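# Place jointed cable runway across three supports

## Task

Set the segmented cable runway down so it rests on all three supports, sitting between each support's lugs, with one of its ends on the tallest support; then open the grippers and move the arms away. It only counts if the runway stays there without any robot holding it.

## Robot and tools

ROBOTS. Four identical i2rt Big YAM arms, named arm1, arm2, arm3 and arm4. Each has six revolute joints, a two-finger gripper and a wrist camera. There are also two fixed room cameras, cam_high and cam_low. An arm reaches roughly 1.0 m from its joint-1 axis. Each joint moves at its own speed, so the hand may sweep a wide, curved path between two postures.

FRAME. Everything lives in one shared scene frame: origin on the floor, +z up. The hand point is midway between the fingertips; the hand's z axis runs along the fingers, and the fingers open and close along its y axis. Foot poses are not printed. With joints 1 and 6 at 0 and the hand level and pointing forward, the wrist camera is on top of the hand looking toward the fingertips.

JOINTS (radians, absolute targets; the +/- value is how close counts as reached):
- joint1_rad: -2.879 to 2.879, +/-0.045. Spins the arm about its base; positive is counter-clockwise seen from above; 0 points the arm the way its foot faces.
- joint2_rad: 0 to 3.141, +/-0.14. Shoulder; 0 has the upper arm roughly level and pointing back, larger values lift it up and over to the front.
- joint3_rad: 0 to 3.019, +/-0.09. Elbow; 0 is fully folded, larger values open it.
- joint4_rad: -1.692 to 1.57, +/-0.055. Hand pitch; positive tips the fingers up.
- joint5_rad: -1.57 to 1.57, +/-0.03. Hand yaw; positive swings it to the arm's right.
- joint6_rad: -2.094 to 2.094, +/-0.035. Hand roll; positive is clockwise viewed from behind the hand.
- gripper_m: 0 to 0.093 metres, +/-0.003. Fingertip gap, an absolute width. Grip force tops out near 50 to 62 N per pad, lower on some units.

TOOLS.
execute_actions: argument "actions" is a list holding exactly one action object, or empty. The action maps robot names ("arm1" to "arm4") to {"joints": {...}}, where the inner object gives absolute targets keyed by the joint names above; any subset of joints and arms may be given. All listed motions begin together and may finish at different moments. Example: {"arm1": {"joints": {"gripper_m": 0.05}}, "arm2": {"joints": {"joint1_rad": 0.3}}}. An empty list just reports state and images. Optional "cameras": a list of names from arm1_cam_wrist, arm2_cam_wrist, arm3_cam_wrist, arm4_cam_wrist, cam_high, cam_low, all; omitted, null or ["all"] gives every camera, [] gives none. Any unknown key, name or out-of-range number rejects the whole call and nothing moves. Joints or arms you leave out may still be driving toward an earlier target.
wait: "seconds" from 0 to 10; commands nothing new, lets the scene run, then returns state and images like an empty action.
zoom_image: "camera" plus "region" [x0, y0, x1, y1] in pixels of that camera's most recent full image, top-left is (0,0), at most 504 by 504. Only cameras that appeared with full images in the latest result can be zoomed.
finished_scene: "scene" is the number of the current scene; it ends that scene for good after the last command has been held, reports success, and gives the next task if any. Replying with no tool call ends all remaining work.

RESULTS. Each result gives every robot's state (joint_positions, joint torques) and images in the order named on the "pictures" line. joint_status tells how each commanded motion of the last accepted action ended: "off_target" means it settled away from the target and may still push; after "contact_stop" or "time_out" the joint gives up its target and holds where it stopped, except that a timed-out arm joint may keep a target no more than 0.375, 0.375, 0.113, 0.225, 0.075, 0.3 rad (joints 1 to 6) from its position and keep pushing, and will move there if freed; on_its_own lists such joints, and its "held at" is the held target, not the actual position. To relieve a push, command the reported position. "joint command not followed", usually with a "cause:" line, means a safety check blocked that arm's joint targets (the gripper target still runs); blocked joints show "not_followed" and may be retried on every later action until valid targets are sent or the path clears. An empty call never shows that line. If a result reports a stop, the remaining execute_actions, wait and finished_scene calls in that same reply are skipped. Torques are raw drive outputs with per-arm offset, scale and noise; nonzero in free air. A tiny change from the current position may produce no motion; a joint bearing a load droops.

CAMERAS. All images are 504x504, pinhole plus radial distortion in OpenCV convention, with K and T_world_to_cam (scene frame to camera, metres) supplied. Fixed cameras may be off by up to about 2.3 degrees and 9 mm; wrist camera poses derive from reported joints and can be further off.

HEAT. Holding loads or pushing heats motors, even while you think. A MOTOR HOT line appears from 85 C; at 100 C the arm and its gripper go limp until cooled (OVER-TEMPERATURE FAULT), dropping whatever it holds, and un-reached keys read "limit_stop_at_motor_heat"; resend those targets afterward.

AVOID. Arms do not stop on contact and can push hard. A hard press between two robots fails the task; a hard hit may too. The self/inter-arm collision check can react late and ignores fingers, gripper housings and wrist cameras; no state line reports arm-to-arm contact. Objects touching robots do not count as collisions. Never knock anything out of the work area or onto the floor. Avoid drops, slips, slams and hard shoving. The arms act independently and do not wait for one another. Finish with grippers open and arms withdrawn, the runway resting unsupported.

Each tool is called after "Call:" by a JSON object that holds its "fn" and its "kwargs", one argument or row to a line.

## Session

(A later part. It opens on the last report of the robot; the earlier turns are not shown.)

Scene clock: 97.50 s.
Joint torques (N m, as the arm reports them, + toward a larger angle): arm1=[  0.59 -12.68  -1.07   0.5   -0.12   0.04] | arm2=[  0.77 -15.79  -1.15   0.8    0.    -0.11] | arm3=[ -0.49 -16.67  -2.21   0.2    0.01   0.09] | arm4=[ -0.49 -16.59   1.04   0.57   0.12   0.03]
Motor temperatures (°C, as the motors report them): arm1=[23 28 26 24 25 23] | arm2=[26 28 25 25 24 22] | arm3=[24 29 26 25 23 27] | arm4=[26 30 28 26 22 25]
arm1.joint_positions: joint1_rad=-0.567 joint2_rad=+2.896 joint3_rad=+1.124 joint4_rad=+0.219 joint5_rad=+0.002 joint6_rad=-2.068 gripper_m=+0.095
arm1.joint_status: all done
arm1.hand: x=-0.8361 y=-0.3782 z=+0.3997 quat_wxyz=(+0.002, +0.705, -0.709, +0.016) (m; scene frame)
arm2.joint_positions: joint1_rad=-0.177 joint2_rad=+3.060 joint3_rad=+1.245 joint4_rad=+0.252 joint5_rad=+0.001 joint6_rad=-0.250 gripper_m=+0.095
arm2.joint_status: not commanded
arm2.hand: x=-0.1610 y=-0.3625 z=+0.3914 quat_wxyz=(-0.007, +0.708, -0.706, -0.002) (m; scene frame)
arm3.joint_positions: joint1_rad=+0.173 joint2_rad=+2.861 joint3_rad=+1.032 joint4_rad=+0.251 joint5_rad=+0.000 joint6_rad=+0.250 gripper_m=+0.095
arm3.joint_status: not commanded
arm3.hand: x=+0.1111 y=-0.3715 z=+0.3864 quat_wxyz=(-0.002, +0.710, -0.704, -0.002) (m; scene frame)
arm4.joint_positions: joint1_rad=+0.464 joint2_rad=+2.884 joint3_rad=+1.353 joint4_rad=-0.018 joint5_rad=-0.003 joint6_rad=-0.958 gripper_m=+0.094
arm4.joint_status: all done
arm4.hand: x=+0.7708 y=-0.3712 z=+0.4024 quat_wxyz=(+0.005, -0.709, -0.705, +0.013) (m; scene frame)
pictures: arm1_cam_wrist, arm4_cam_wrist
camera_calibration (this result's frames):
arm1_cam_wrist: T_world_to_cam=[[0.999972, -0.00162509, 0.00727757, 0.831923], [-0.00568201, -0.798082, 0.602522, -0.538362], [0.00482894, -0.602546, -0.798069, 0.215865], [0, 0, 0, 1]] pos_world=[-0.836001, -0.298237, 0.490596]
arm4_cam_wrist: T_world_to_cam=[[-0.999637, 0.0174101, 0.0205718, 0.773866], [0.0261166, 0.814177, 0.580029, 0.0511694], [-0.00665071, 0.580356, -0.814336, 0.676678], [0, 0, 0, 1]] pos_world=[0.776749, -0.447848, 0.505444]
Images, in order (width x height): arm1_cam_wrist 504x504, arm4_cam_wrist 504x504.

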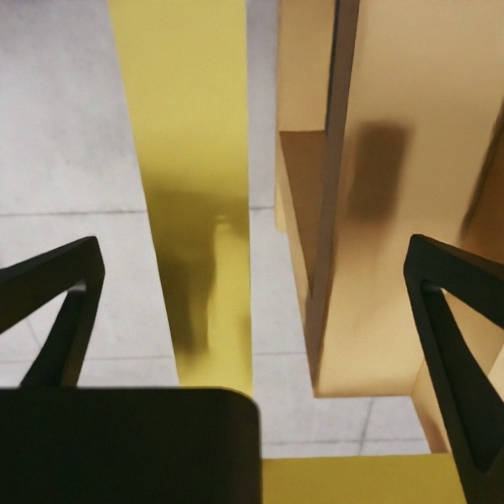

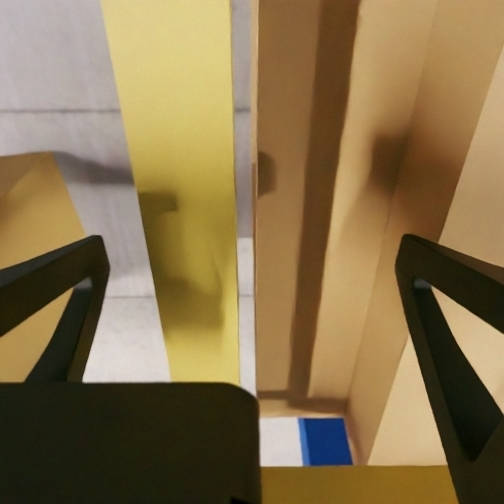

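Call:
{"fn": "execute_actions", "kwargs": {
  "actions": [
    {"arm1":{"joints":{"joint2_rad":2.915}},"arm4":{"joints":{"joint2_rad":2.915}},"arm2":{"joints":{"gripper_m":0}},"arm3":{"joints":{"gripper_m":0}}}
  ],
  "cameras": []
}}

Call:
{"fn": "execute_actions", "kwargs": {
  "actions": [
    {"arm1":{"joints":{"gripper_m":0}},"arm4":{"joints":{"gripper_m":0}}}
  ],
  "cameras": []
}}

Call:
{"fn": "execute_actions", "kwargs": {
  "actions": [
    {"arm1":{"joints":{"joint2_rad":2.745,"joint3_rad":0.976,"joint4_rad":0.216}},"arm2":{"joints":{"joint2_rad":2.88,"joint3_rad":1.094,"joint4_rad":0.233}},"arm3":{"joints":{"joint2_rad":2.68,"joint3_rad":0.92,"joint4_rad":0.197}},"arm4":{"joints":{"joint2_rad":2.725,"joint3_rad":1.2,"joint4_rad":-0.037}}}
  ]
}}

Scene clock: 116.67 s.
Joint torques (N m, as the arm reports them, + toward a larger angle): arm1=[  0.54 -11.88  -1.25   0.44  -0.12   0.04] | arm2=[  0.79 -15.83  -1.21   0.8   -0.11  -0.17] | arm3=[ -0.48 -16.66  -2.29   0.18   0.35  -0.12] | arm4=[ -0.69 -16.4    0.78   0.9    0.17   0.06]
Motor temperatures (°C, as the motors report them): arm1=[23 29 26 24 25 23] | arm2=[26 29 25 25 24 22] | arm3=[24 30 25 25 23 27] | arm4=[26 30 28 26 22 25]
arm1.joint_positions: joint1_rad=-0.567 joint2_rad=+2.911 joint3_rad=+1.124 joint4_rad=+0.219 joint5_rad=+0.002 joint6_rad=-2.068 gripper_m=+0.095
arm1.joint_status: all done
arm1.hand: x=-0.8438 y=-0.3739 z=+0.3950 quat_wxyz=(+0.004, +0.705, -0.709, +0.008) (m; scene frame)
arm2.joint_positions: joint1_rad=-0.178 joint2_rad=+3.060 joint3_rad=+1.246 joint4_rad=+0.253 joint5_rad=+0.004 joint6_rad=-0.244 gripper_m=+0.025
arm2.joint_status: gripper_m off_target (ended at +0.025, target +0.000)
arm2.hand: x=-0.1601 y=-0.3622 z=+0.3913 quat_wxyz=(-0.008, +0.706, -0.708, -0.001) (m; scene frame)
arm3.joint_positions: joint1_rad=+0.173 joint2_rad=+2.861 joint3_rad=+1.034 joint4_rad=+0.252 joint5_rad=-0.009 joint6_rad=+0.268 gripper_m=+0.025
arm3.joint_status: gripper_m off_target (ended at +0.025, target +0.000)
arm3.hand: x=+0.1093 y=-0.3712 z=+0.3863 quat_wxyz=(+0.002, +0.704, -0.710, -0.005) (m; scene frame)
arm4.joint_positions: joint1_rad=+0.464 joint2_rad=+2.896 joint3_rad=+1.353 joint4_rad=-0.018 joint5_rad=-0.003 joint6_rad=-0.958 gripper_m=+0.094
arm4.joint_status: all done
arm4.hand: x=+0.7769 y=-0.3668 z=+0.3973 quat_wxyz=(+0.004, -0.709, -0.705, +0.007) (m; scene frame)
pictures: none
No camera images: the call's "cameras" was empty. Leave "cameras" out to get every camera's image.

Scene clock: 117.40 s.
Joint torques (N m, as the arm reports them, + toward a larger angle): arm1=[  0.72 -12.28  -0.89   0.44  -0.3    0.08] | arm2=[  0.79 -15.82  -1.2    0.79  -0.1   -0.18] | arm3=[ -0.49 -16.69  -2.3    0.16   0.36  -0.12] | arm4=[ -0.14 -16.73   1.42   0.64   0.58   0.04]
Motor temperatures (°C, as the motors report them): arm1=[23 29 26 24 25 23] | arm2=[26 29 25 25 24 22] | arm3=[24 30 25 25 23 27] | arm4=[26 30 28 26 22 25]
arm1.joint_positions: joint1_rad=-0.568 joint2_rad=+2.915 joint3_rad=+1.117 joint4_rad=+0.219 joint5_rad=+0.006 joint6_rad=-2.073 gripper_m=+0.025
arm1.joint_status: gripper_m off_target (ended at +0.025, target +0.000)
arm1.hand: x=-0.8499 y=-0.3719 z=+0.3943 quat_wxyz=(+0.008, +0.706, -0.708, +0.004) (m; scene frame)
arm2.joint_positions: joint1_rad=-0.178 joint2_rad=+3.060 joint3_rad=+1.246 joint4_rad=+0.253 joint5_rad=+0.004 joint6_rad=-0.243 gripper_m=+0.025
arm2.joint_status: not commanded
arm2.hand: x=-0.1601 y=-0.3622 z=+0.3913 quat_wxyz=(-0.008, +0.706, -0.709, -0.001) (m; scene frame)
arm3.joint_positions: joint1_rad=+0.173 joint2_rad=+2.861 joint3_rad=+1.034 joint4_rad=+0.252 joint5_rad=-0.009 joint6_rad=+0.268 gripper_m=+0.025
arm3.joint_status: not commanded
arm3.hand: x=+0.1093 y=-0.3712 z=+0.3863 quat_wxyz=(+0.002, +0.704, -0.710, -0.005) (m; scene frame)
arm4.joint_positions: joint1_rad=+0.470 joint2_rad=+2.902 joint3_rad=+1.343 joint4_rad=-0.020 joint5_rad=-0.015 joint6_rad=-0.959 gripper_m=+0.025
arm4.joint_status: gripper_m off_target (ended at +0.025, target +0.000)
arm4.hand: x=+0.7879 y=-0.3646 z=+0.3949 quat_wxyz=(-0.003, -0.707, -0.707, -0.001) (m; scene frame)
pictures: none
No camera images: the call's "cameras" was empty. Leave "cameras" out to get every camera's image.

Scene clock: 118.50 s.
Joint torques (N m, as the arm reports them, + toward a larger angle): arm1=[  0.66 -15.92  -3.2    0.03  -0.16   0.11] | arm2=[  0.85 -20.06  -4.81  -0.16  -0.06  -0.17] | arm3=[ -0.24 -19.58  -4.28  -0.47   0.16  -0.09] | arm4=[ -0.37 -21.65  -1.37  -0.52   0.13   0.08]
Motor temperatures (°C, as the motors report them): arm1=[23 30 26 24 25 23] | arm2=[26 29 25 25 24 22] | arm3=[24 30 25 25 23 27] | arm4=[26 31 28 26 22 25]
arm1.joint_positions: joint1_rad=-0.568 joint2_rad=+2.800 joint3_rad=+1.010 joint4_rad=+0.220 joint5_rad=+0.003 joint6_rad=-2.076 gripper_m=+0.025
arm1.joint_status: all done
arm1.hand: x=-0.8497 y=-0.3708 z=+0.4376 quat_wxyz=(+0.005, +0.708, -0.707, +0.008) (m; scene frame)
arm2.joint_positions: joint1_rad=-0.178 joint2_rad=+2.945 joint3_rad=+1.135 joint4_rad=+0.249 joint5_rad=+0.003 joint6_rad=-0.244 gripper_m=+0.025
arm2.joint_status: all done
arm2.hand: x=-0.1595 y=-0.3590 z=+0.4352 quat_wxyz=(-0.008, +0.706, -0.708, -0.002) (m; scene frame)
arm3.joint_positions: joint1_rad=+0.171 joint2_rad=+2.737 joint3_rad=+0.945 joint4_rad=+0.212 joint5_rad=-0.004 joint6_rad=+0.265 gripper_m=+0.025
arm3.joint_status: all done
arm3.hand: x=+0.1099 y=-0.3673 z=+0.4301 quat_wxyz=(+0.001, +0.704, -0.710, -0.002) (m; scene frame)
arm4.joint_positions: joint1_rad=+0.463 joint2_rad=+2.783 joint3_rad=+1.225 joint4_rad=-0.015 joint5_rad=-0.002 joint6_rad=-0.964 gripper_m=+0.025
arm4.joint_status: all done
arm4.hand: x=+0.7888 y=-0.3585 z=+0.4404 quat_wxyz=(+0.004, -0.707, -0.707, +0.000) (m; scene frame)
pictures: arm1_cam_wrist, arm2_cam_wrist, arm3_cam_wrist, arm4_cam_wrist, cam_high, cam_low
camera_calibration (this result's frames):
arm1_cam_wrist: T_world_to_cam=[[0.999952, 0.00541839, -0.00812707, 0.854666], [0.00919843, -0.802268, 0.596893, -0.541892], [-0.00328588, -0.59694, -0.802279, 0.247674], [0, 0, 0, 1]] pos_world=[-0.848827, -0.291527, 0.529101]
arm2_cam_wrist: T_world_to_cam=[[0.999749, -0.0102837, 0.0198808, 0.145774], [-0.0198223, -0.819313, 0.573003, -0.542142], [0.010396, -0.573254, -0.819312, 0.275485], [0, 0, 0, 1]] pos_world=[-0.159348, -0.284762, 0.533459]
arm3_cam_wrist: T_world_to_cam=[[0.999945, -0.00430276, -0.00958309, -0.106279], [0.00215945, -0.808584, 0.588377, -0.545767], [-0.0102804, -0.588365, -0.80853, 0.253557], [0, 0, 0, 1]] pos_world=[0.110058, -0.292572, 0.525107]
arm4_cam_wrist: T_world_to_cam=[[-0.999931, 0.011767, 0.000574502, 0.797929], [0.00981866, 0.805431, 0.592608, 0.0225478], [0.00651051, 0.592572, -0.805491, 0.690456], [0, 0, 0, 1]] pos_world=[0.793157, -0.436695, 0.542336]
Images, in order (width x height): arm1_cam_wrist 504x504, arm2_cam_wrist 504x504, arm3_cam_wrist 504x504, arm4_cam_wrist 504x504, cam_high 504x504, cam_low 504x504.

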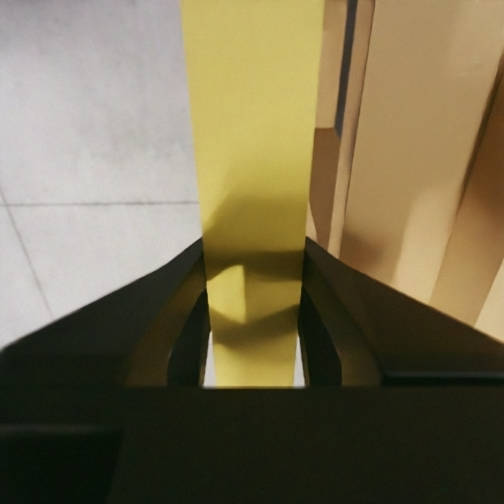

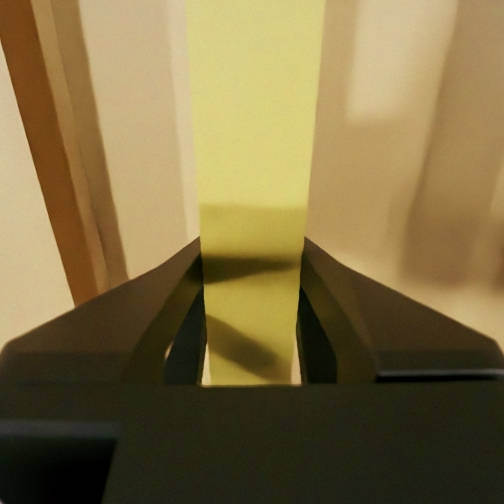

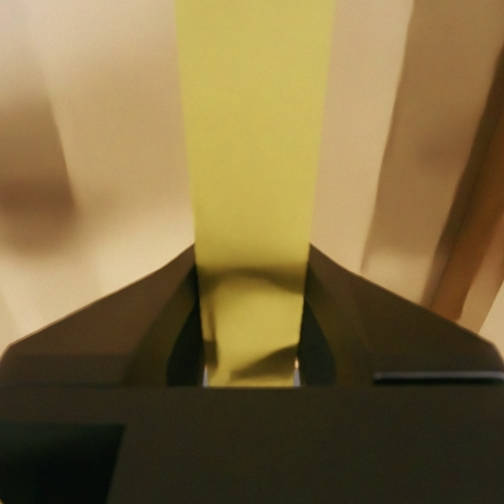

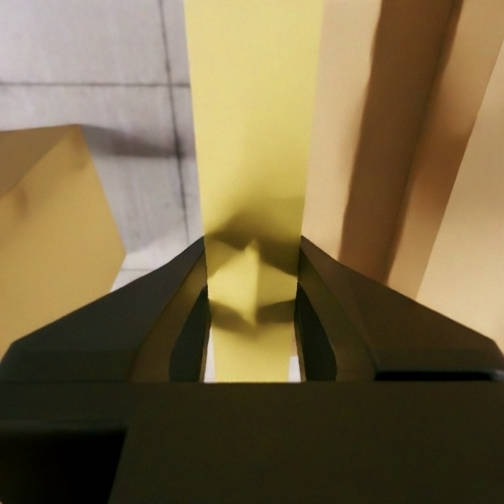

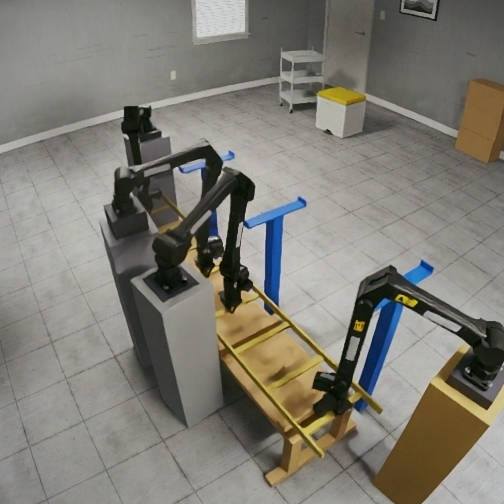

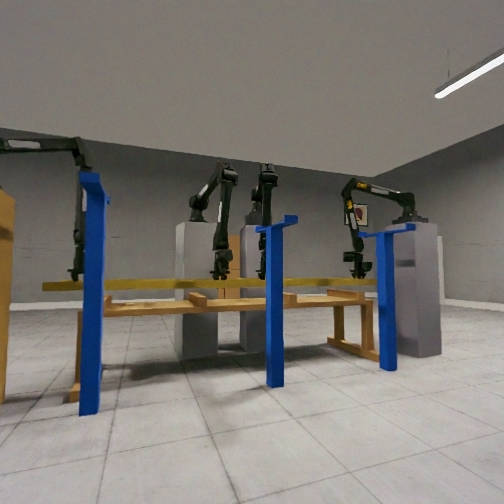

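Call:
{"fn": "execute_actions", "kwargs": {
  "actions": [
    {"arm1":{"joints":{"joint2_rad":2.59,"joint3_rad":0.872,"joint4_rad":0.167}},"arm2":{"joints":{"joint2_rad":2.73,"joint3_rad":0.976,"joint4_rad":0.2}},"arm3":{"joints":{"joint2_rad":2.515,"joint3_rad":0.82,"joint4_rad":0.136}},"arm4":{"joints":{"joint2_rad":2.58,"joint3_rad":1.11,"joint4_rad":-0.085}}}
  ],
  "cameras": []
}}

Call:
{"fn": "execute_actions", "kwargs": {
  "actions": [
    {"arm1":{"joints":{"joint2_rad":2.435,"joint3_rad":0.785,"joint4_rad":0.1}},"arm2":{"joints":{"joint2_rad":2.585,"joint3_rad":0.872,"joint4_rad":0.16}},"arm3":{"joints":{"joint2_rad":2.355,"joint3_rad":0.74,"joint4_rad":0.055}},"arm4":{"joints":{"joint2_rad":2.44,"joint3_rad":1.035,"joint4_rad":-0.145}}}
  ],
  "cameras": []
}}

Call:
{"fn": "execute_actions", "kwargs": {
  "actions": [
    {"arm1":{"joints":{"joint2_rad":2.27,"joint3_rad":0.718,"joint4_rad":0.01}},"arm2":{"joints":{"joint2_rad":2.435,"joint3_rad":0.782,"joint4_rad":0.1}},"arm3":{"joints":{"joint2_rad":2.185,"joint3_rad":0.68,"joint4_rad":-0.045}},"arm4":{"joints":{"joint2_rad":2.3,"joint3_rad":0.98,"joint4_rad":-0.22}}}
  ],
  "cameras": []
}}

Call:
{"fn": "execute_actions", "kwargs": {
  "actions": [
    {"arm1":{"joints":{"joint2_rad":2.1,"joint3_rad":0.672,"joint4_rad":-0.105}},"arm2":{"joints":{"joint2_rad":2.27,"joint3_rad":0.715,"joint4_rad":0.01}},"arm3":{"joints":{"joint2_rad":2.01,"joint3_rad":0.645,"joint4_rad":-0.175}},"arm4":{"joints":{"joint2_rad":2.16,"joint3_rad":0.94,"joint4_rad":-0.315}}}
  ],
  "cameras": ["cam_high","cam_low"]
}}

Scene clock: 136.87 s.
Joint torques (N m, as the arm reports them, + toward a larger angle): arm1=[  0.72 -15.76  -2.23  -0.23  -0.2    0.11] | arm2=[  0.81 -20.    -3.94  -0.23  -0.1   -0.17] | arm3=[ -0.32 -19.58  -3.11  -0.39   0.16  -0.08] | arm4=[ -0.37 -21.36  -0.26  -0.43   0.17   0.07]
Motor temperatures (°C, as the motors report them): arm1=[23 32 26 24 25 23] | arm2=[26 31 26 25 24 22] | arm3=[24 32 25 25 23 27] | arm4=[26 33 27 26 22 25]
arm1.joint_positions: joint1_rad=-0.568 joint2_rad=+2.644 joint3_rad=+0.894 joint4_rad=+0.179 joint5_rad=+0.004 joint6_rad=-2.076 gripper_m=+0.025
arm1.joint_status: all done
arm1.hand: x=-0.8496 y=-0.3704 z=+0.4929 quat_wxyz=(+0.005, +0.708, -0.707, +0.007) (m; scene frame)
arm2.joint_positions: joint1_rad=-0.178 joint2_rad=+2.796 joint3_rad=+1.009 joint4_rad=+0.216 joint5_rad=+0.004 joint6_rad=-0.244 gripper_m=+0.025
arm2.joint_status: all done
arm2.hand: x=-0.1595 y=-0.3590 z=+0.4902 quat_wxyz=(-0.004, +0.706, -0.708, +0.001) (m; scene frame)
arm3.joint_positions: joint1_rad=+0.171 joint2_rad=+2.577 joint3_rad=+0.838 joint4_rad=+0.151 joint5_rad=-0.004 joint6_rad=+0.265 gripper_m=+0.025
arm3.joint_status: all done
arm3.hand: x=+0.1101 y=-0.3683 z=+0.4850 quat_wxyz=(+0.003, +0.704, -0.710, +0.001) (m; scene frame)
arm4.joint_positions: joint1_rad=+0.463 joint2_rad=+2.640 joint3_rad=+1.122 joint4_rad=-0.060 joint5_rad=-0.005 joint6_rad=-0.964 gripper_m=+0.025
arm4.joint_status: all done
arm4.hand: x=+0.7889 y=-0.3596 z=+0.4943 quat_wxyz=(+0.002, -0.707, -0.707, -0.001) (m; scene frame)
pictures: none
No camera images: the call's "cameras" was empty. Leave "cameras" out to get every camera's image.

Scene clock: 137.87 s.
Joint torques (N m, as the arm reports them, + toward a larger angle): arm1=[  0.82 -15.27  -1.47  -0.32  -0.23   0.11] | arm2=[  0.81 -19.86  -3.34  -0.26  -0.1   -0.17] | arm3=[ -0.23 -19.22  -1.92  -0.78   0.2   -0.09] | arm4=[ -0.2  -20.83   0.43  -0.63   0.18   0.06]
Motor temperatures (°C, as the motors report them): arm1=[23 32 26 24 25 23] | arm2=[26 31 26 25 24 22] | arm3=[24 32 25 25 23 27] | arm4=[26 33 27 26 22 25]
arm1.joint_positions: joint1_rad=-0.568 joint2_rad=+2.489 joint3_rad=+0.802 joint4_rad=+0.114 joint5_rad=+0.005 joint6_rad=-2.076 gripper_m=+0.025
arm1.joint_status: all done
arm1.hand: x=-0.8497 y=-0.3699 z=+0.5443 quat_wxyz=(+0.006, +0.708, -0.707, +0.007) (m; scene frame)
arm2.joint_positions: joint1_rad=-0.178 joint2_rad=+2.652 joint3_rad=+0.901 joint4_rad=+0.178 joint5_rad=+0.004 joint6_rad=-0.244 gripper_m=+0.025
arm2.joint_status: all done
arm2.hand: x=-0.1595 y=-0.3590 z=+0.5414 quat_wxyz=(-0.003, +0.706, -0.708, +0.002) (m; scene frame)
arm3.joint_positions: joint1_rad=+0.171 joint2_rad=+2.417 joint3_rad=+0.753 joint4_rad=+0.073 joint5_rad=-0.005 joint6_rad=+0.265 gripper_m=+0.025
arm3.joint_status: all done
arm3.hand: x=+0.1101 y=-0.3690 z=+0.5360 quat_wxyz=(+0.004, +0.704, -0.710, +0.002) (m; scene frame)
arm4.joint_positions: joint1_rad=+0.463 joint2_rad=+2.503 joint3_rad=+1.042 joint4_rad=-0.120 joint5_rad=-0.005 joint6_rad=-0.964 gripper_m=+0.025
arm4.joint_status: all done
arm4.hand: x=+0.7885 y=-0.3604 z=+0.5447 quat_wxyz=(+0.002, -0.707, -0.707, -0.002) (m; scene frame)
pictures: none
No camera images: the call's "cameras" was empty. Leave "cameras" out to get every camera's image.

Scene clock: 138.83 s.
Joint torques (N m, as the arm reports them, + toward a larger angle): arm1=[  0.82 -14.74  -0.3   -0.35  -0.29   0.12] | arm2=[  0.83 -19.31  -2.48  -0.37  -0.07  -0.18] | arm3=[ -0.51 -18.62  -0.23  -0.66   0.28  -0.1 ] | arm4=[ -0.48 -21.12   1.57  -0.69   0.18   0.07]
Motor temperatures (°C, as the motors report them): arm1=[23 32 26 24 25 23] | arm2=[26 31 26 25 24 22] | arm3=[24 32 25 25 23 27] | arm4=[26 33 27 26 22 25]
arm1.joint_positions: joint1_rad=-0.568 joint2_rad=+2.324 joint3_rad=+0.726 joint4_rad=+0.025 joint5_rad=+0.006 joint6_rad=-2.076 gripper_m=+0.025
arm1.joint_status: all done
arm1.hand: x=-0.8496 y=-0.3695 z=+0.5957 quat_wxyz=(+0.007, +0.708, -0.707, +0.007) (m; scene frame)
arm2.joint_positions: joint1_rad=-0.178 joint2_rad=+2.499 joint3_rad=+0.807 joint4_rad=+0.120 joint5_rad=+0.003 joint6_rad=-0.243 gripper_m=+0.025
arm2.joint_status: all done
arm2.hand: x=-0.1598 y=-0.3589 z=+0.5923 quat_wxyz=(-0.003, +0.706, -0.708, +0.001) (m; scene frame)
arm3.joint_positions: joint1_rad=+0.171 joint2_rad=+2.248 joint3_rad=+0.685 joint4_rad=-0.026 joint5_rad=-0.007 joint6_rad=+0.266 gripper_m=+0.025
arm3.joint_status: all done
arm3.hand: x=+0.1098 y=-0.3694 z=+0.5868 quat_wxyz=(+0.005, +0.704, -0.710, +0.001) (m; scene frame)
arm4.joint_positions: joint1_rad=+0.463 joint2_rad=+2.366 joint3_rad=+0.981 joint4_rad=-0.196 joint5_rad=-0.005 joint6_rad=-0.964 gripper_m=+0.025
arm4.joint_status: all done
arm4.hand: x=+0.7879 y=-0.3615 z=+0.5942 quat_wxyz=(+0.001, -0.707, -0.707, -0.003) (m; scene frame)
pictures: none
No camera images: the call's "cameras" was empty. Leave "cameras" out to get every camera's image.

Scene clock: 139.80 s.
Joint torques (N m, as the arm reports them, + toward a larger angle): arm1=[  0.71 -14.24   1.04  -0.33  -0.3    0.09] | arm2=[  0.73 -19.08  -1.07  -0.52  -0.07  -0.18] | arm3=[  0.03 -18.19   2.    -0.58   0.31  -0.1 ] | arm4=[ -0.23 -20.54   2.82  -0.44   0.22   0.05]
Motor temperatures (°C, as the motors report them): arm1=[23 32 26 24 25 23] | arm2=[26 31 26 25 24 22] | arm3=[24 32 25 25 23 27] | arm4=[26 33 27 26 22 25]
arm1.joint_positions: joint1_rad=-0.568 joint2_rad=+2.154 joint3_rad=+0.671 joint4_rad=-0.090 joint5_rad=+0.006 joint6_rad=-2.076 gripper_m=+0.025
arm1.joint_status: all done
arm1.hand: x=-0.8494 y=-0.3690 z=+0.6459 quat_wxyz=(+0.007, +0.707, -0.707, +0.007) (m; scene frame)
arm2.joint_positions: joint1_rad=-0.178 joint2_rad=+2.337 joint3_rad=+0.733 joint4_rad=+0.032 joint5_rad=+0.003 joint6_rad=-0.243 gripper_m=+0.025
arm2.joint_status: all done
arm2.hand: x=-0.1598 y=-0.3584 z=+0.6430 quat_wxyz=(-0.003, +0.706, -0.709, +0.001) (m; scene frame)
arm3.joint_positions: joint1_rad=+0.171 joint2_rad=+2.072 joint3_rad=+0.638 joint4_rad=-0.157 joint5_rad=-0.008 joint6_rad=+0.267 gripper_m=+0.025
arm3.joint_status: all done
arm3.hand: x=+0.1097 y=-0.3694 z=+0.6375 quat_wxyz=(+0.005, +0.704, -0.711, +0.001) (m; scene frame)
arm4.joint_positions: joint1_rad=+0.463 joint2_rad=+2.227 joint3_rad=+0.935 joint4_rad=-0.291 joint5_rad=-0.005 joint6_rad=-0.964 gripper_m=+0.025
arm4.joint_status: all done
arm4.hand: x=+0.7877 y=-0.3621 z=+0.6443 quat_wxyz=(+0.001, -0.707, -0.707, -0.004) (m; scene frame)
pictures: cam_high, cam_low
Images, in order (width x height): cam_high 504x504, cam_low 504x504.

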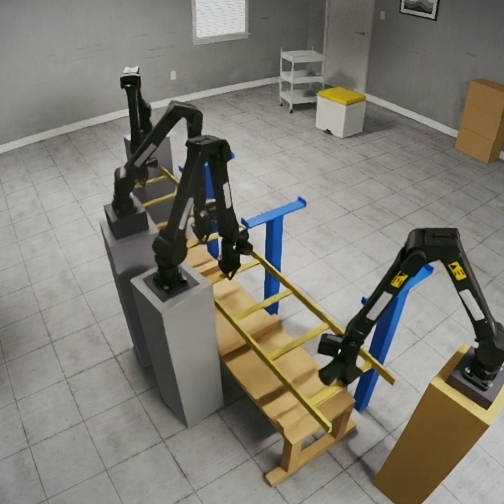

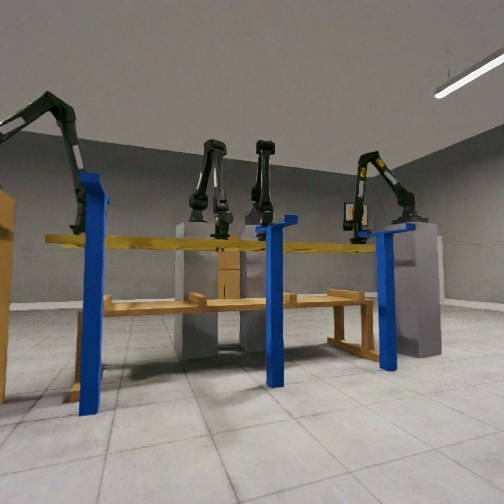

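Call:
{"fn": "execute_actions", "kwargs": {
  "actions": [
    {"arm1":{"joints":{"joint2_rad":1.915,"joint3_rad":0.648,"joint4_rad":-0.245}},"arm2":{"joints":{"joint2_rad":2.09,"joint3_rad":0.66,"joint4_rad":-0.105}},"arm3":{"joints":{"joint2_rad":1.825,"joint3_rad":0.635,"joint4_rad":-0.325}},"arm4":{"joints":{"joint2_rad":2.015,"joint3_rad":0.92,"joint4_rad":-0.42}}}
  ],
  "cameras": []
}}

Call:
{"fn": "execute_actions", "kwargs": {
  "actions": [
    {"arm1":{"joints":{"joint2_rad":1.74,"joint3_rad":0.648,"joint4_rad":-0.408}},"arm2":{"joints":{"joint2_rad":1.91,"joint3_rad":0.64,"joint4_rad":-0.245}},"arm3":{"joints":{"joint2_rad":1.655,"joint3_rad":0.645,"joint4_rad":-0.495}},"arm4":{"joints":{"joint2_rad":1.88,"joint3_rad":0.92,"joint4_rad":-0.545}}}
  ],
  "cameras": []
}}

Call:
{"fn": "execute_actions", "kwargs": {
  "actions": [
    {"arm1":{"joints":{"joint2_rad":1.435,"joint3_rad":0.71,"joint4_rad":-0.758}},"arm2":{"joints":{"joint2_rad":1.575,"joint3_rad":0.66,"joint4_rad":-0.582}},"arm3":{"joints":{"joint2_rad":1.375,"joint3_rad":0.73,"joint4_rad":-0.845}},"arm4":{"joints":{"joint2_rad":1.645,"joint3_rad":0.97,"joint4_rad":-0.815}}}
  ],
  "cameras": ["cam_high"]
}}

Call:
{"fn": "execute_actions", "kwargs": {
  "actions": [
    {"arm1":{"joints":{"joint2_rad":1.235,"joint3_rad":0.845,"joint4_rad":-1.09}},"arm2":{"joints":{"joint2_rad":1.32,"joint3_rad":0.76,"joint4_rad":-0.93}},"arm3":{"joints":{"joint2_rad":1.2,"joint3_rad":0.885,"joint4_rad":-1.17}},"arm4":{"joints":{"joint2_rad":1.475,"joint3_rad":1.085,"joint4_rad":-1.095}}}
  ],
  "cameras": ["cam_high","cam_low"]
}}

Scene clock: 157.90 s.
Joint torques (N m, as the arm reports them, + toward a larger angle): arm1=[  0.75 -13.39   2.77  -0.22  -0.32   0.1 ] | arm2=[  0.83 -18.32   0.5   -0.66  -0.04  -0.19] | arm3=[ -0.6  -16.6    5.11  -0.36   0.38  -0.11] | arm4=[  0.12 -19.98   4.12  -0.37   0.18   0.07]
Motor temperatures (°C, as the motors report them): arm1=[23 32 26 24 25 23] | arm2=[26 31 25 25 24 22] | arm3=[24 32 25 25 23 27] | arm4=[26 34 28 26 22 25]
arm1.joint_positions: joint1_rad=-0.568 joint2_rad=+1.971 joint3_rad=+0.634 joint4_rad=-0.234 joint5_rad=+0.006 joint6_rad=-2.075 gripper_m=+0.025
arm1.joint_status: all done
arm1.hand: x=-0.8492 y=-0.3685 z=+0.6985 quat_wxyz=(+0.006, +0.707, -0.707, +0.008) (m; scene frame)
arm2.joint_positions: joint1_rad=-0.178 joint2_rad=+2.159 joint3_rad=+0.671 joint4_rad=-0.079 joint5_rad=+0.002 joint6_rad=-0.242 gripper_m=+0.025
arm2.joint_status: all done
arm2.hand: x=-0.1600 y=-0.3580 z=+0.6957 quat_wxyz=(-0.005, +0.705, -0.709, -0.001) (m; scene frame)
arm3.joint_positions: joint1_rad=+0.171 joint2_rad=+1.885 joint3_rad=+0.612 joint4_rad=-0.313 joint5_rad=-0.009 joint6_rad=+0.267 gripper_m=+0.025
arm3.joint_status: all done
arm3.hand: x=+0.1093 y=-0.3689 z=+0.6904 quat_wxyz=(+0.005, +0.703, -0.711, -0.001) (m; scene frame)
arm4.joint_positions: joint1_rad=+0.463 joint2_rad=+2.086 joint3_rad=+0.905 joint4_rad=-0.401 joint5_rad=-0.004 joint6_rad=-0.964 gripper_m=+0.025
arm4.joint_status: all done
arm4.hand: x=+0.7870 y=-0.3630 z=+0.6959 quat_wxyz=(+0.002, -0.707, -0.707, -0.004) (m; scene frame)
pictures: none
No camera images: the call's "cameras" was empty. Leave "cameras" out to get every camera's image.

Scene clock: 158.87 s.
Joint torques (N m, as the arm reports them, + toward a larger angle): arm1=[  0.77 -12.91   4.53  -0.18  -0.24   0.09] | arm2=[  0.74 -17.71   2.84  -0.57   0.01  -0.2 ] | arm3=[  0.17 -15.21   7.6   -0.27   0.4   -0.13] | arm4=[ -0.02 -20.07   5.73  -0.27   0.17   0.03]
Motor temperatures (°C, as the motors report them): arm1=[23 32 26 24 25 23] | arm2=[26 31 25 25 24 22] | arm3=[24 32 25 25 23 27] | arm4=[26 34 28 26 22 25]
arm1.joint_positions: joint1_rad=-0.568 joint2_rad=+1.796 joint3_rad=+0.624 joint4_rad=-0.398 joint5_rad=+0.005 joint6_rad=-2.074 gripper_m=+0.025
arm1.joint_status: all done
arm1.hand: x=-0.8486 y=-0.3680 z=+0.7497 quat_wxyz=(+0.006, +0.707, -0.707, +0.008) (m; scene frame)
arm2.joint_positions: joint1_rad=-0.178 joint2_rad=+1.983 joint3_rad=+0.638 joint4_rad=-0.221 joint5_rad=+0.001 joint6_rad=-0.241 gripper_m=+0.025
arm2.joint_status: all done
arm2.hand: x=-0.1599 y=-0.3566 z=+0.7464 quat_wxyz=(-0.005, +0.705, -0.709, -0.002) (m; scene frame)
arm3.joint_positions: joint1_rad=+0.171 joint2_rad=+1.712 joint3_rad=+0.613 joint4_rad=-0.484 joint5_rad=-0.011 joint6_rad=+0.268 gripper_m=+0.025
arm3.joint_status: all done
arm3.hand: x=+0.1090 y=-0.3686 z=+0.7415 quat_wxyz=(+0.005, +0.703, -0.711, -0.002) (m; scene frame)
arm4.joint_positions: joint1_rad=+0.463 joint2_rad=+1.951 joint3_rad=+0.897 joint4_rad=-0.530 joint5_rad=-0.004 joint6_rad=-0.964 gripper_m=+0.025
arm4.joint_status: all done
arm4.hand: x=+0.7866 y=-0.3638 z=+0.7474 quat_wxyz=(+0.002, -0.707, -0.707, -0.005) (m; scene frame)
pictures: none
No camera images: the call's "cameras" was empty. Leave "cameras" out to get every camera's image.

Scene clock: 159.87 s.
Joint torques (N m, as the arm reports them, + toward a larger angle): arm1=[  0.69 -10.89   8.06  -0.96  -0.18   0.09] | arm2=[  0.82 -15.5    7.17  -0.88  -0.02  -0.2 ] | arm3=[  0.12 -11.54  12.76  -0.84   0.34  -0.13] | arm4=[  0.41 -17.03   9.87  -1.12   0.01   0.01]
Motor temperatures (°C, as the motors report them): arm1=[23 32 26 24 25 23] | arm2=[26 31 25 25 24 22] | arm3=[24 32 26 25 23 27] | arm4=[26 34 28 26 22 25]
arm1.joint_positions: joint1_rad=-0.568 joint2_rad=+1.486 joint3_rad=+0.662 joint4_rad=-0.724 joint5_rad=+0.003 joint6_rad=-2.073 gripper_m=+0.025
arm1.joint_status: all done
arm1.hand: x=-0.8478 y=-0.3667 z=+0.8505 quat_wxyz=(+0.002, +0.707, -0.707, +0.018) (m; scene frame)
arm2.joint_positions: joint1_rad=-0.178 joint2_rad=+1.643 joint3_rad=+0.640 joint4_rad=-0.551 joint5_rad=+0.002 joint6_rad=-0.241 gripper_m=+0.025
arm2.joint_status: all done
arm2.hand: x=-0.1592 y=-0.3534 z=+0.8499 quat_wxyz=(-0.011, +0.705, -0.709, -0.004) (m; scene frame)
arm3.joint_positions: joint1_rad=+0.171 joint2_rad=+1.406 joint3_rad=+0.671 joint4_rad=-0.819 joint5_rad=-0.009 joint6_rad=+0.268 gripper_m=+0.025
arm3.joint_status: all done
arm3.hand: x=+0.1092 y=-0.3685 z=+0.8451 quat_wxyz=(-0.004, +0.703, -0.711, -0.015) (m; scene frame)
arm4.joint_positions: joint1_rad=+0.460 joint2_rad=+1.702 joint3_rad=+0.913 joint4_rad=-0.775 joint5_rad=+0.000 joint6_rad=-0.964 gripper_m=+0.025
arm4.joint_status: all done
arm4.hand: x=+0.7875 y=-0.3622 z=+0.8488 quat_wxyz=(+0.005, -0.708, -0.706, +0.005) (m; scene frame)
pictures: cam_high
Images, in order (width x height): cam_high 504x504.

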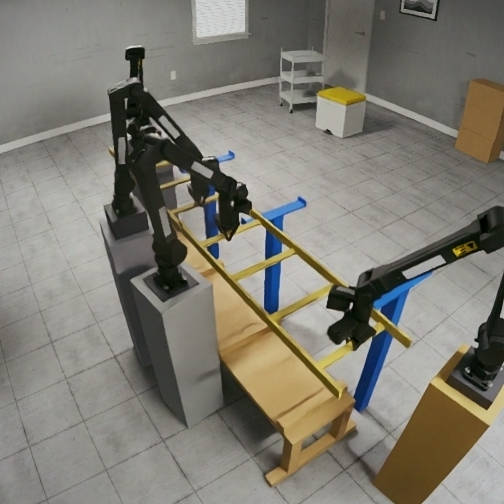

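Scene clock: 162.17 s.
Joint torques (N m, as the arm reports them, + toward a larger angle): arm1=[  0.89 -10.26  10.21  -1.74  -0.49   0.08] | arm2=[  0.8  -13.72  11.88  -2.74   0.02  -0.21] | arm3=[ -0.27 -10.38  15.59  -1.09   0.54  -0.14] | arm4=[ -0.12 -17.51  11.96  -1.67   0.11   0.04]
Motor temperatures (°C, as the motors report them): arm1=[23 32 27 24 25 23] | arm2=[26 31 26 25 24 22] | arm3=[24 31 27 25 23 27] | arm4=[26 34 29 26 22 25]
arm1.joint_positions: joint1_rad=-0.569 joint2_rad=+1.291 joint3_rad=+0.784 joint4_rad=-1.033 joint5_rad=+0.011 joint6_rad=-2.072 gripper_m=+0.025
arm1.joint_status: joint4_rad time_out (moved -0.309 of -0.366); the others done
arm1.on_its_own: joint4_rad reads -1.033 and still pushes toward -1.090 since a time_out
arm1.hand: x=-0.8477 y=-0.3675 z=+0.9451 quat_wxyz=(+0.005, +0.706, -0.708, +0.023) (m; scene frame)
arm2.joint_positions: joint1_rad=-0.178 joint2_rad=+1.385 joint3_rad=+0.709 joint4_rad=-0.858 joint5_rad=+0.001 joint6_rad=-0.240 gripper_m=+0.025
arm2.joint_status: joint4_rad time_out (moved -0.308 of -0.379); the others done
arm2.on_its_own: joint4_rad reads -0.858 and still pushes toward -0.930 since a time_out
arm2.hand: x=-0.1599 y=-0.3546 z=+0.9451 quat_wxyz=(-0.019, +0.704, -0.710, -0.010) (m; scene frame)
arm3.joint_positions: joint1_rad=+0.171 joint2_rad=+1.232 joint3_rad=+0.814 joint4_rad=-1.136 joint5_rad=-0.014 joint6_rad=+0.270 gripper_m=+0.025
arm3.joint_status: all done
arm3.hand: x=+0.1089 y=-0.3708 z=+0.9411 quat_wxyz=(-0.001, +0.702, -0.712, -0.016) (m; scene frame)
arm4.joint_positions: joint1_rad=+0.460 joint2_rad=+1.539 joint3_rad=+1.017 joint4_rad=-1.038 joint5_rad=-0.003 joint6_rad=-0.964 gripper_m=+0.025
arm4.joint_status: joint4_rad time_out (moved -0.263 of -0.320); the others done
arm4.on_its_own: joint4_rad reads -1.038 and still pushes toward -1.095 since a time_out
arm4.hand: x=+0.7871 y=-0.3641 z=+0.9433 quat_wxyz=(+0.004, -0.708, -0.706, +0.007) (m; scene frame)
pictures: cam_high, cam_low
Images, in order (width x height): cam_high 504x504, cam_low 504x504.

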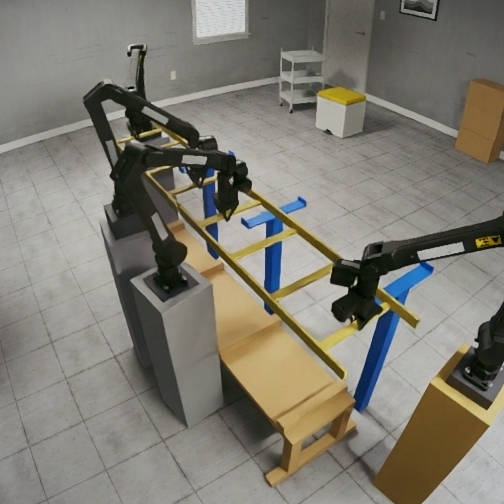

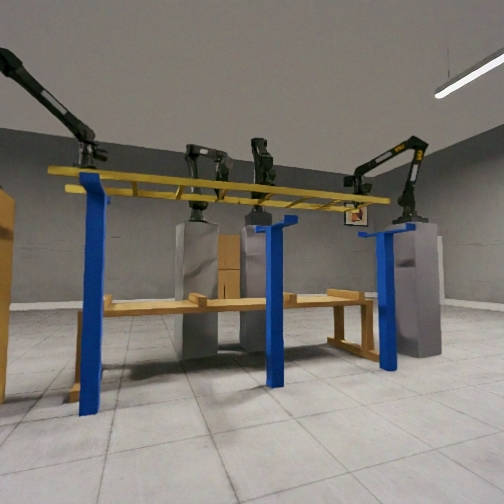

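Call:
{"fn": "execute_actions", "kwargs": {
  "actions": [
    {"arm1":{"joints":{"joint1_rad":-0.288,"joint2_rad":1.16,"joint3_rad":0.778,"joint4_rad":-1.08,"joint6_rad":-1.803}},"arm2":{"joints":{"joint1_rad":-0.124,"joint2_rad":1.565,"joint3_rad":1.035,"joint4_rad":-0.935,"joint6_rad":-0.19}},"arm3":{"joints":{"joint1_rad":0.11,"joint2_rad":1.435,"joint3_rad":1.116,"joint4_rad":-1.155,"joint6_rad":0.201}},"arm4":{"joints":{"joint1_rad":0.248,"joint2_rad":1.365,"joint3_rad":0.955,"joint4_rad":-1.05,"joint6_rad":-1.18}}}
  ],
  "cameras": []
}}

Call:
{"fn": "execute_actions", "kwargs": {
  "actions": [
    {"arm1":{"joints":{"joint1_rad":0.026,"joint2_rad":1.14,"joint3_rad":0.762,"joint4_rad":-1.085,"joint6_rad":-1.49}},"arm2":{"joints":{"joint1_rad":-0.089,"joint2_rad":1.755,"joint3_rad":1.305,"joint4_rad":-1.017,"joint6_rad":-0.155}},"arm3":{"joints":{"joint1_rad":0.075,"joint2_rad":1.645,"joint3_rad":1.376,"joint4_rad":-1.198,"joint6_rad":0.165}},"arm4":{"joints":{"joint1_rad":0.0,"joint2_rad":1.305,"joint3_rad":0.893,"joint4_rad":-1.05,"joint6_rad":-1.427}}}
  ],
  "cameras": []
}}

Call:
{"fn": "execute_actions", "kwargs": {
  "actions": [
    {"arm1":{"joints":{"joint1_rad":0.326,"joint2_rad":1.205,"joint3_rad":0.812,"joint4_rad":-1.08,"joint6_rad":-1.19}},"arm2":{"joints":{"joint1_rad":-0.065,"joint2_rad":1.95,"joint3_rad":1.62,"joint4_rad":-1.13,"joint6_rad":-0.13}},"arm3":{"joints":{"joint1_rad":0.05,"joint2_rad":1.855,"joint3_rad":1.692,"joint4_rad":-1.292,"joint6_rad":0.139}},"arm4":{"joints":{"joint1_rad":-0.264,"joint2_rad":1.3,"joint3_rad":0.887,"joint6_rad":-1.692}}}
  ],
  "cameras": []
}}

Call:
{"fn": "execute_actions", "kwargs": {
  "actions": [
    {"arm1":{"joints":{"joint1_rad":0.569,"joint2_rad":1.32,"joint3_rad":0.918,"joint4_rad":-1.07,"joint6_rad":-0.947}},"arm2":{"joints":{"joint1_rad":-0.047,"joint2_rad":2.18,"joint3_rad":2.03,"joint4_rad":-1.3,"joint6_rad":-0.115}},"arm3":{"joints":{"joint1_rad":0.032,"joint2_rad":2.095,"joint3_rad":2.096,"joint4_rad":-1.445,"joint6_rad":0.121}},"arm4":{"joints":{"joint1_rad":-0.514,"joint2_rad":1.365,"joint3_rad":0.947,"joint6_rad":-1.942}}}
  ]
}}

Scene clock: 195.70 s.
Joint torques (N m, as the arm reports them, + toward a larger angle): arm1=[ 1.07 -9.91 10.26 -0.44 -0.8   0.05] | arm2=[  0.48 -19.83  13.27  -1.55   0.08  -0.06] | arm3=[  0.19 -18.08  16.08  -1.09   0.03  -0.17] | arm4=[  0.36 -17.68  10.12  -0.29   0.48   0.09]
Motor temperatures (°C, as the motors report them): arm1=[23 31 35 24 26 23] | arm2=[26 30 35 25 24 22] | arm3=[24 30 34 25 24 27] | arm4=[26 33 38 26 22 25]
arm1.joint_positions: joint1_rad=-0.294 joint2_rad=+1.226 joint3_rad=+0.715 joint4_rad=-1.062 joint5_rad=+0.019 joint6_rad=-1.801 gripper_m=+0.025
arm1.joint_status: all done
arm1.hand: x=-0.8483 y=-0.2785 z=+0.9391 quat_wxyz=(+0.012, +0.707, -0.707, +0.011) (m; scene frame)
arm2.joint_positions: joint1_rad=-0.127 joint2_rad=+1.653 joint3_rad=+0.966 joint4_rad=-0.891 joint5_rad=-0.001 joint6_rad=-0.186 gripper_m=+0.025
arm2.joint_status: all done
arm2.hand: x=-0.1591 y=-0.2639 z=+0.9293 quat_wxyz=(+0.000, +0.704, -0.711, +0.001) (m; scene frame)
arm3.joint_positions: joint1_rad=+0.117 joint2_rad=+1.506 joint3_rad=+1.036 joint4_rad=-1.122 joint5_rad=+0.000 joint6_rad=+0.216 gripper_m=+0.025
arm3.joint_status: all done
arm3.hand: x=+0.1100 y=-0.2809 z=+0.9267 quat_wxyz=(+0.003, +0.703, -0.712, +0.004) (m; scene frame)
arm4.joint_positions: joint1_rad=+0.250 joint2_rad=+1.454 joint3_rad=+0.910 joint4_rad=-1.039 joint5_rad=-0.012 joint6_rad=-1.174 gripper_m=+0.025
arm4.joint_status: all done
arm4.hand: x=+0.7854 y=-0.2733 z=+0.9398 quat_wxyz=(-0.003, -0.708, -0.706, -0.002) (m; scene frame)
pictures: none
No camera images: the call's "cameras" was empty. Leave "cameras" out to get every camera's image.

Scene clock: 196.80 s.
Joint torques (N m, as the arm reports them, + toward a larger angle): arm1=[ 1.83 -9.84 10.37 -0.24 -1.    0.1 ] | arm2=[  0.76 -25.59  13.31  -1.7    0.22  -0.05] | arm3=[ -0.01 -23.46  16.85  -1.25  -0.27  -0.14] | arm4=[ -0.6  -16.08   9.95  -0.2    0.57   0.02]
Motor temperatures (°C, as the motors report them): arm1=[23 30 35 24 26 23] | arm2=[26 30 35 25 24 22] | arm3=[24 30 35 25 24 27] | arm4=[26 33 38 26 23 25]
arm1.joint_positions: joint1_rad=+0.013 joint2_rad=+1.208 joint3_rad=+0.698 joint4_rad=-1.072 joint5_rad=+0.024 joint6_rad=-1.495 gripper_m=+0.025
arm1.joint_status: all done
arm1.hand: x=-0.8495 y=-0.1915 z=+0.9367 quat_wxyz=(+0.016, +0.708, -0.706, +0.012) (m; scene frame)
arm2.joint_positions: joint1_rad=-0.095 joint2_rad=+1.867 joint3_rad=+1.239 joint4_rad=-0.971 joint5_rad=-0.006 joint6_rad=-0.154 gripper_m=+0.025
arm2.joint_status: all done
arm2.hand: x=-0.1590 y=-0.1772 z=+0.9179 quat_wxyz=(+0.010, +0.703, -0.711, +0.005) (m; scene frame)
arm3.joint_positions: joint1_rad=+0.083 joint2_rad=+1.733 joint3_rad=+1.289 joint4_rad=-1.166 joint5_rad=+0.008 joint6_rad=+0.179 gripper_m=+0.025
arm3.joint_status: all done
arm3.hand: x=+0.1105 y=-0.1942 z=+0.9173 quat_wxyz=(+0.005, +0.703, -0.711, +0.013) (m; scene frame)
arm4.joint_positions: joint1_rad=+0.005 joint2_rad=+1.391 joint3_rad=+0.849 joint4_rad=-1.038 joint5_rad=-0.016 joint6_rad=-1.417 gripper_m=+0.025
arm4.joint_status: all done
arm4.hand: x=+0.7840 y=-0.1838 z=+0.9416 quat_wxyz=(-0.005, -0.709, -0.705, +0.003) (m; scene frame)
pictures: none
No camera images: the call's "cameras" was empty. Leave "cameras" out to get every camera's image.

Scene clock: 199.07 s.
Joint torques (N m, as the arm reports them, + toward a larger angle): arm1=[  2.53 -10.04  11.37  -0.38  -0.99   0.15] | arm2=[  0.68 -30.46  14.49  -1.86   0.45  -0.03] | arm3=[ -0.37 -29.15  18.22  -1.06  -0.49  -0.24] | arm4=[ -0.49 -16.5    9.72  -0.53   0.44  -0.03]
Motor temperatures (°C, as the motors report them): arm1=[23 30 35 24 26 23] | arm2=[26 31 36 25 24 22] | arm3=[24 31 35 25 24 27] | arm4=[26 33 38 26 23 25]
arm1.joint_positions: joint1_rad=+0.305 joint2_rad=+1.265 joint3_rad=+0.729 joint4_rad=-1.064 joint5_rad=+0.024 joint6_rad=-1.204 gripper_m=+0.025
arm1.joint_status: all done
arm1.hand: x=-0.8544 y=-0.1071 z=+0.9307 quat_wxyz=(+0.021, +0.708, -0.706, +0.012) (m; scene frame)
arm2.joint_positions: joint1_rad=-0.069 joint2_rad=+2.076 joint3_rad=+1.544 joint4_rad=-1.082 joint5_rad=-0.014 joint6_rad=-0.130 gripper_m=+0.025
arm2.joint_status: all done
arm2.hand: x=-0.1613 y=-0.0921 z=+0.9053 quat_wxyz=(+0.018, +0.704, -0.710, +0.007) (m; scene frame)
arm3.joint_positions: joint1_rad=+0.063 joint2_rad=+1.960 joint3_rad=+1.592 joint4_rad=-1.263 joint5_rad=+0.014 joint6_rad=+0.159 gripper_m=+0.025
arm3.joint_status: joint3_rad time_out (moved +0.303 of +0.403); the others done
arm3.on_its_own: joint3_rad reads +1.592 and still pushes toward +1.692 since a time_out
arm3.hand: x=+0.1087 y=-0.1086 z=+0.9071 quat_wxyz=(+0.009, +0.703, -0.710, +0.023) (m; scene frame)
arm4.joint_positions: joint1_rad=-0.255 joint2_rad=+1.391 joint3_rad=+0.848 joint4_rad=-1.031 joint5_rad=-0.012 joint6_rad=-1.676 gripper_m=+0.025
arm4.joint_status: all done
arm4.hand: x=+0.7807 y=-0.0933 z=+0.9416 quat_wxyz=(+0.000, -0.709, -0.705, +0.005) (m; scene frame)
pictures: none
No camera images: the call's "cameras" was empty. Leave "cameras" out to get every camera's image.

not run: a stop came earlier in this reply.

Call:
{"fn": "execute_actions", "kwargs": {
  "actions": [
    {"arm1":{"joints":{"joint1_rad":0.585,"joint2_rad":1.33,"joint3_rad":0.918,"joint4_rad":-1.06,"joint6_rad":-0.94}},"arm2":{"joints":{"joint1_rad":-0.047,"joint2_rad":2.18,"joint3_rad":2.04,"joint4_rad":-1.25,"joint6_rad":-0.115}},"arm3":{"joints":{"joint1_rad":0.03,"joint2_rad":2.11,"joint3_rad":2.085,"joint4_rad":-1.37,"joint6_rad":0.121}},"arm4":{"joints":{"joint1_rad":-0.514,"joint2_rad":1.38,"joint3_rad":0.935,"joint4_rad":-1.02,"joint6_rad":-1.942}}}
  ]
}}

Scene clock: 210.80 s.
Joint torques (N m, as the arm reports them, + toward a larger angle): arm1=[  3.44 -13.64  10.8   -0.61  -0.53   0.14] | arm2=[  1.35 -35.78  17.79  -1.25   0.67  -0.01] | arm3=[  0.26 -32.78  19.6    0.04  -0.8   -0.19] | arm4=[ -0.86 -16.94  11.69  -1.11   0.15  -0.07]
Motor temperatures (°C, as the motors report them): arm1=[23 31 37 24 27 23] | arm2=[26 36 40 25 24 22] | arm3=[24 36 38 25 24 27] | arm4=[26 33 38 26 23 25]
arm1.joint_positions: joint1_rad=+0.555 joint2_rad=+1.412 joint3_rad=+0.842 joint4_rad=-1.037 joint5_rad=+0.013 joint6_rad=-0.951 gripper_m=+0.025
arm1.joint_status: all done
arm1.hand: x=-0.8507 y=-0.0128 z=+0.9210 quat_wxyz=(+0.023, +0.707, -0.707, +0.010) (m; scene frame)
arm2.joint_positions: joint1_rad=-0.060 joint2_rad=+2.326 joint3_rad=+1.932 joint4_rad=-1.214 joint5_rad=-0.021 joint6_rad=-0.116 gripper_m=+0.025
arm2.joint_status: joint2_rad time_out (moved +0.250 of +0.104); joint3_rad time_out (moved +0.388 of +0.496); the others done
arm2.on_its_own: joint2_rad reads +2.326 and still pushes toward +2.180 since a time_out; joint3_rad reads +1.932 and still pushes toward +2.040 since a time_out
arm2.hand: x=-0.1557 y=-0.0007 z=+0.8836 quat_wxyz=(+0.018, +0.702, -0.712, +0.002) (m; scene frame)
arm3.joint_positions: joint1_rad=+0.036 joint2_rad=+2.216 joint3_rad=+1.956 joint4_rad=-1.371 joint5_rad=+0.022 joint6_rad=+0.137 gripper_m=+0.025
arm3.joint_status: joint3_rad time_out (moved +0.364 of +0.493); the others done
arm3.on_its_own: joint3_rad reads +1.956 and still pushes toward +2.069 since a time_out
arm3.hand: x=+0.1145 y=-0.0187 z=+0.8847 quat_wxyz=(+0.006, +0.702, -0.712, +0.025) (m; scene frame)
arm4.joint_positions: joint1_rad=-0.496 joint2_rad=+1.458 joint3_rad=+0.865 joint4_rad=-0.985 joint5_rad=-0.004 joint6_rad=-1.916 gripper_m=+0.025
arm4.joint_status: all done
arm4.hand: x=+0.7859 y=-0.0055 z=+0.9253 quat_wxyz=(+0.001, -0.710, -0.704, +0.002) (m; scene frame)
pictures: arm1_cam_wrist, arm2_cam_wrist, arm3_cam_wrist, arm4_cam_wrist, cam_high, cam_low
camera_calibration (this result's frames):
arm1_cam_wrist: T_world_to_cam=[[0.999536, 0.00347944, -0.0302734, 0.877673], [0.0214866, -0.784934, 0.619207, -0.55312], [-0.0216081, -0.61957, -0.784644, 0.817075], [0, 0, 0, 1]] pos_world=[-0.847725, 0.0690183, 1.01018]
arm2_cam_wrist: T_world_to_cam=[[0.99974, -0.0203288, -0.010341, 0.163431], [-0.009852, -0.793824, 0.608068, -0.534852], [-0.0205702, -0.607808, -0.793818, 0.820859], [0, 0, 0, 1]] pos_world=[-0.151773, 0.0776685, 0.978529]
arm3_cam_wrist: T_world_to_cam=[[0.999716, -0.00985923, 0.0217091, -0.132797], [-0.0212631, -0.780604, 0.624664, -0.560263], [0.0107875, -0.624949, -0.780591, 0.798482], [0, 0, 0, 1]] pos_world=[0.112232, 0.0603577, 0.976147]
arm4_cam_wrist: T_world_to_cam=[[-0.999804, 0.019746, -0.00120213, 0.792161], [0.0152746, 0.809163, 0.587386, -0.548526], [0.0125713, 0.587253, -0.809306, 0.870664], [0, 0, 0, 1]] pos_world=[0.789439, -0.0830953, 1.02778]
Images, in order (width x height): arm1_cam_wrist 504x504, arm2_cam_wrist 504x504, arm3_cam_wrist 504x504, arm4_cam_wrist 504x504, cam_high 504x504, cam_low 504x504.

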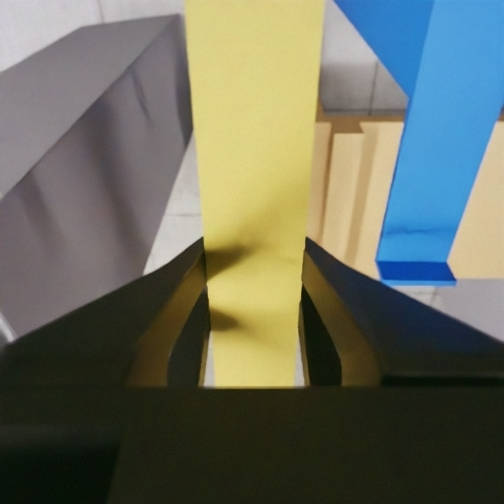

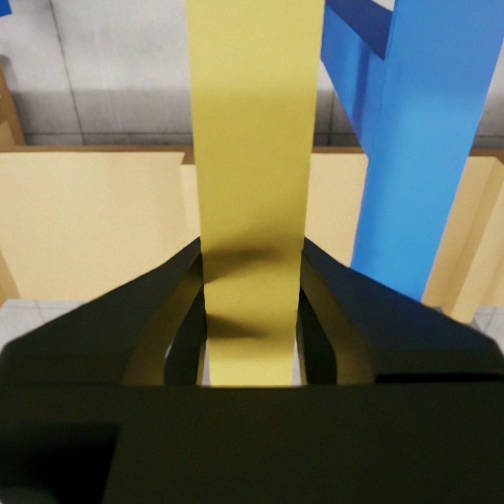

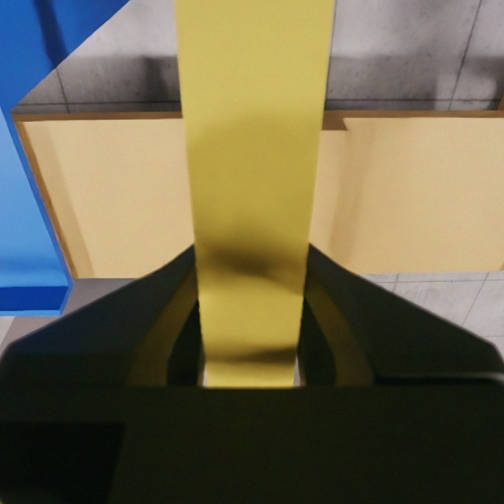

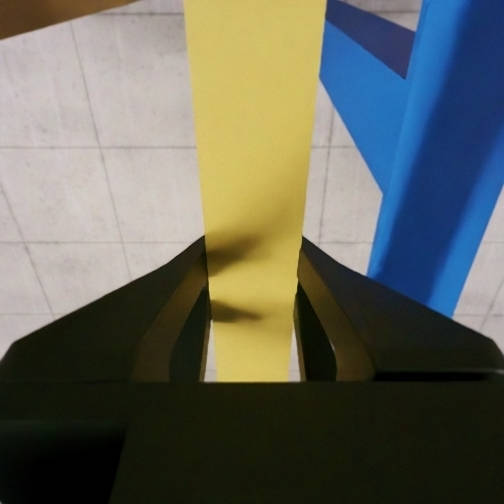

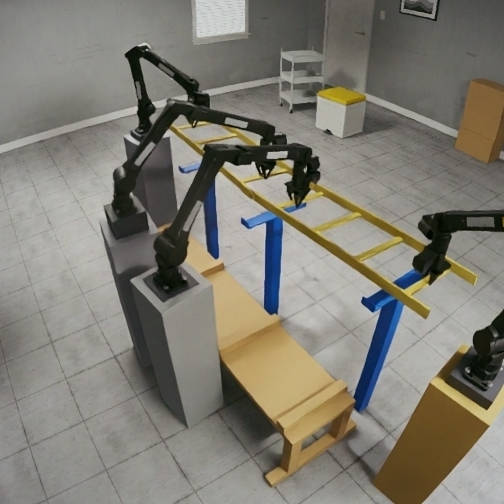

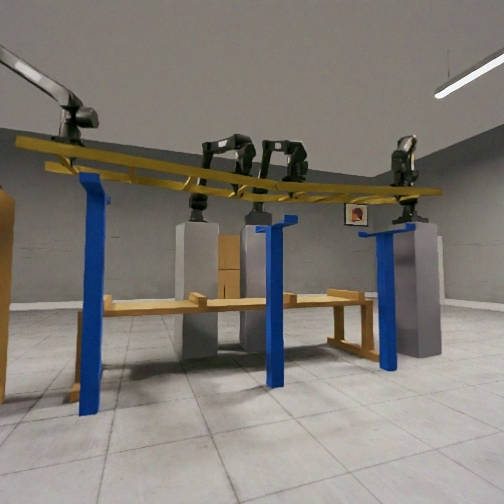

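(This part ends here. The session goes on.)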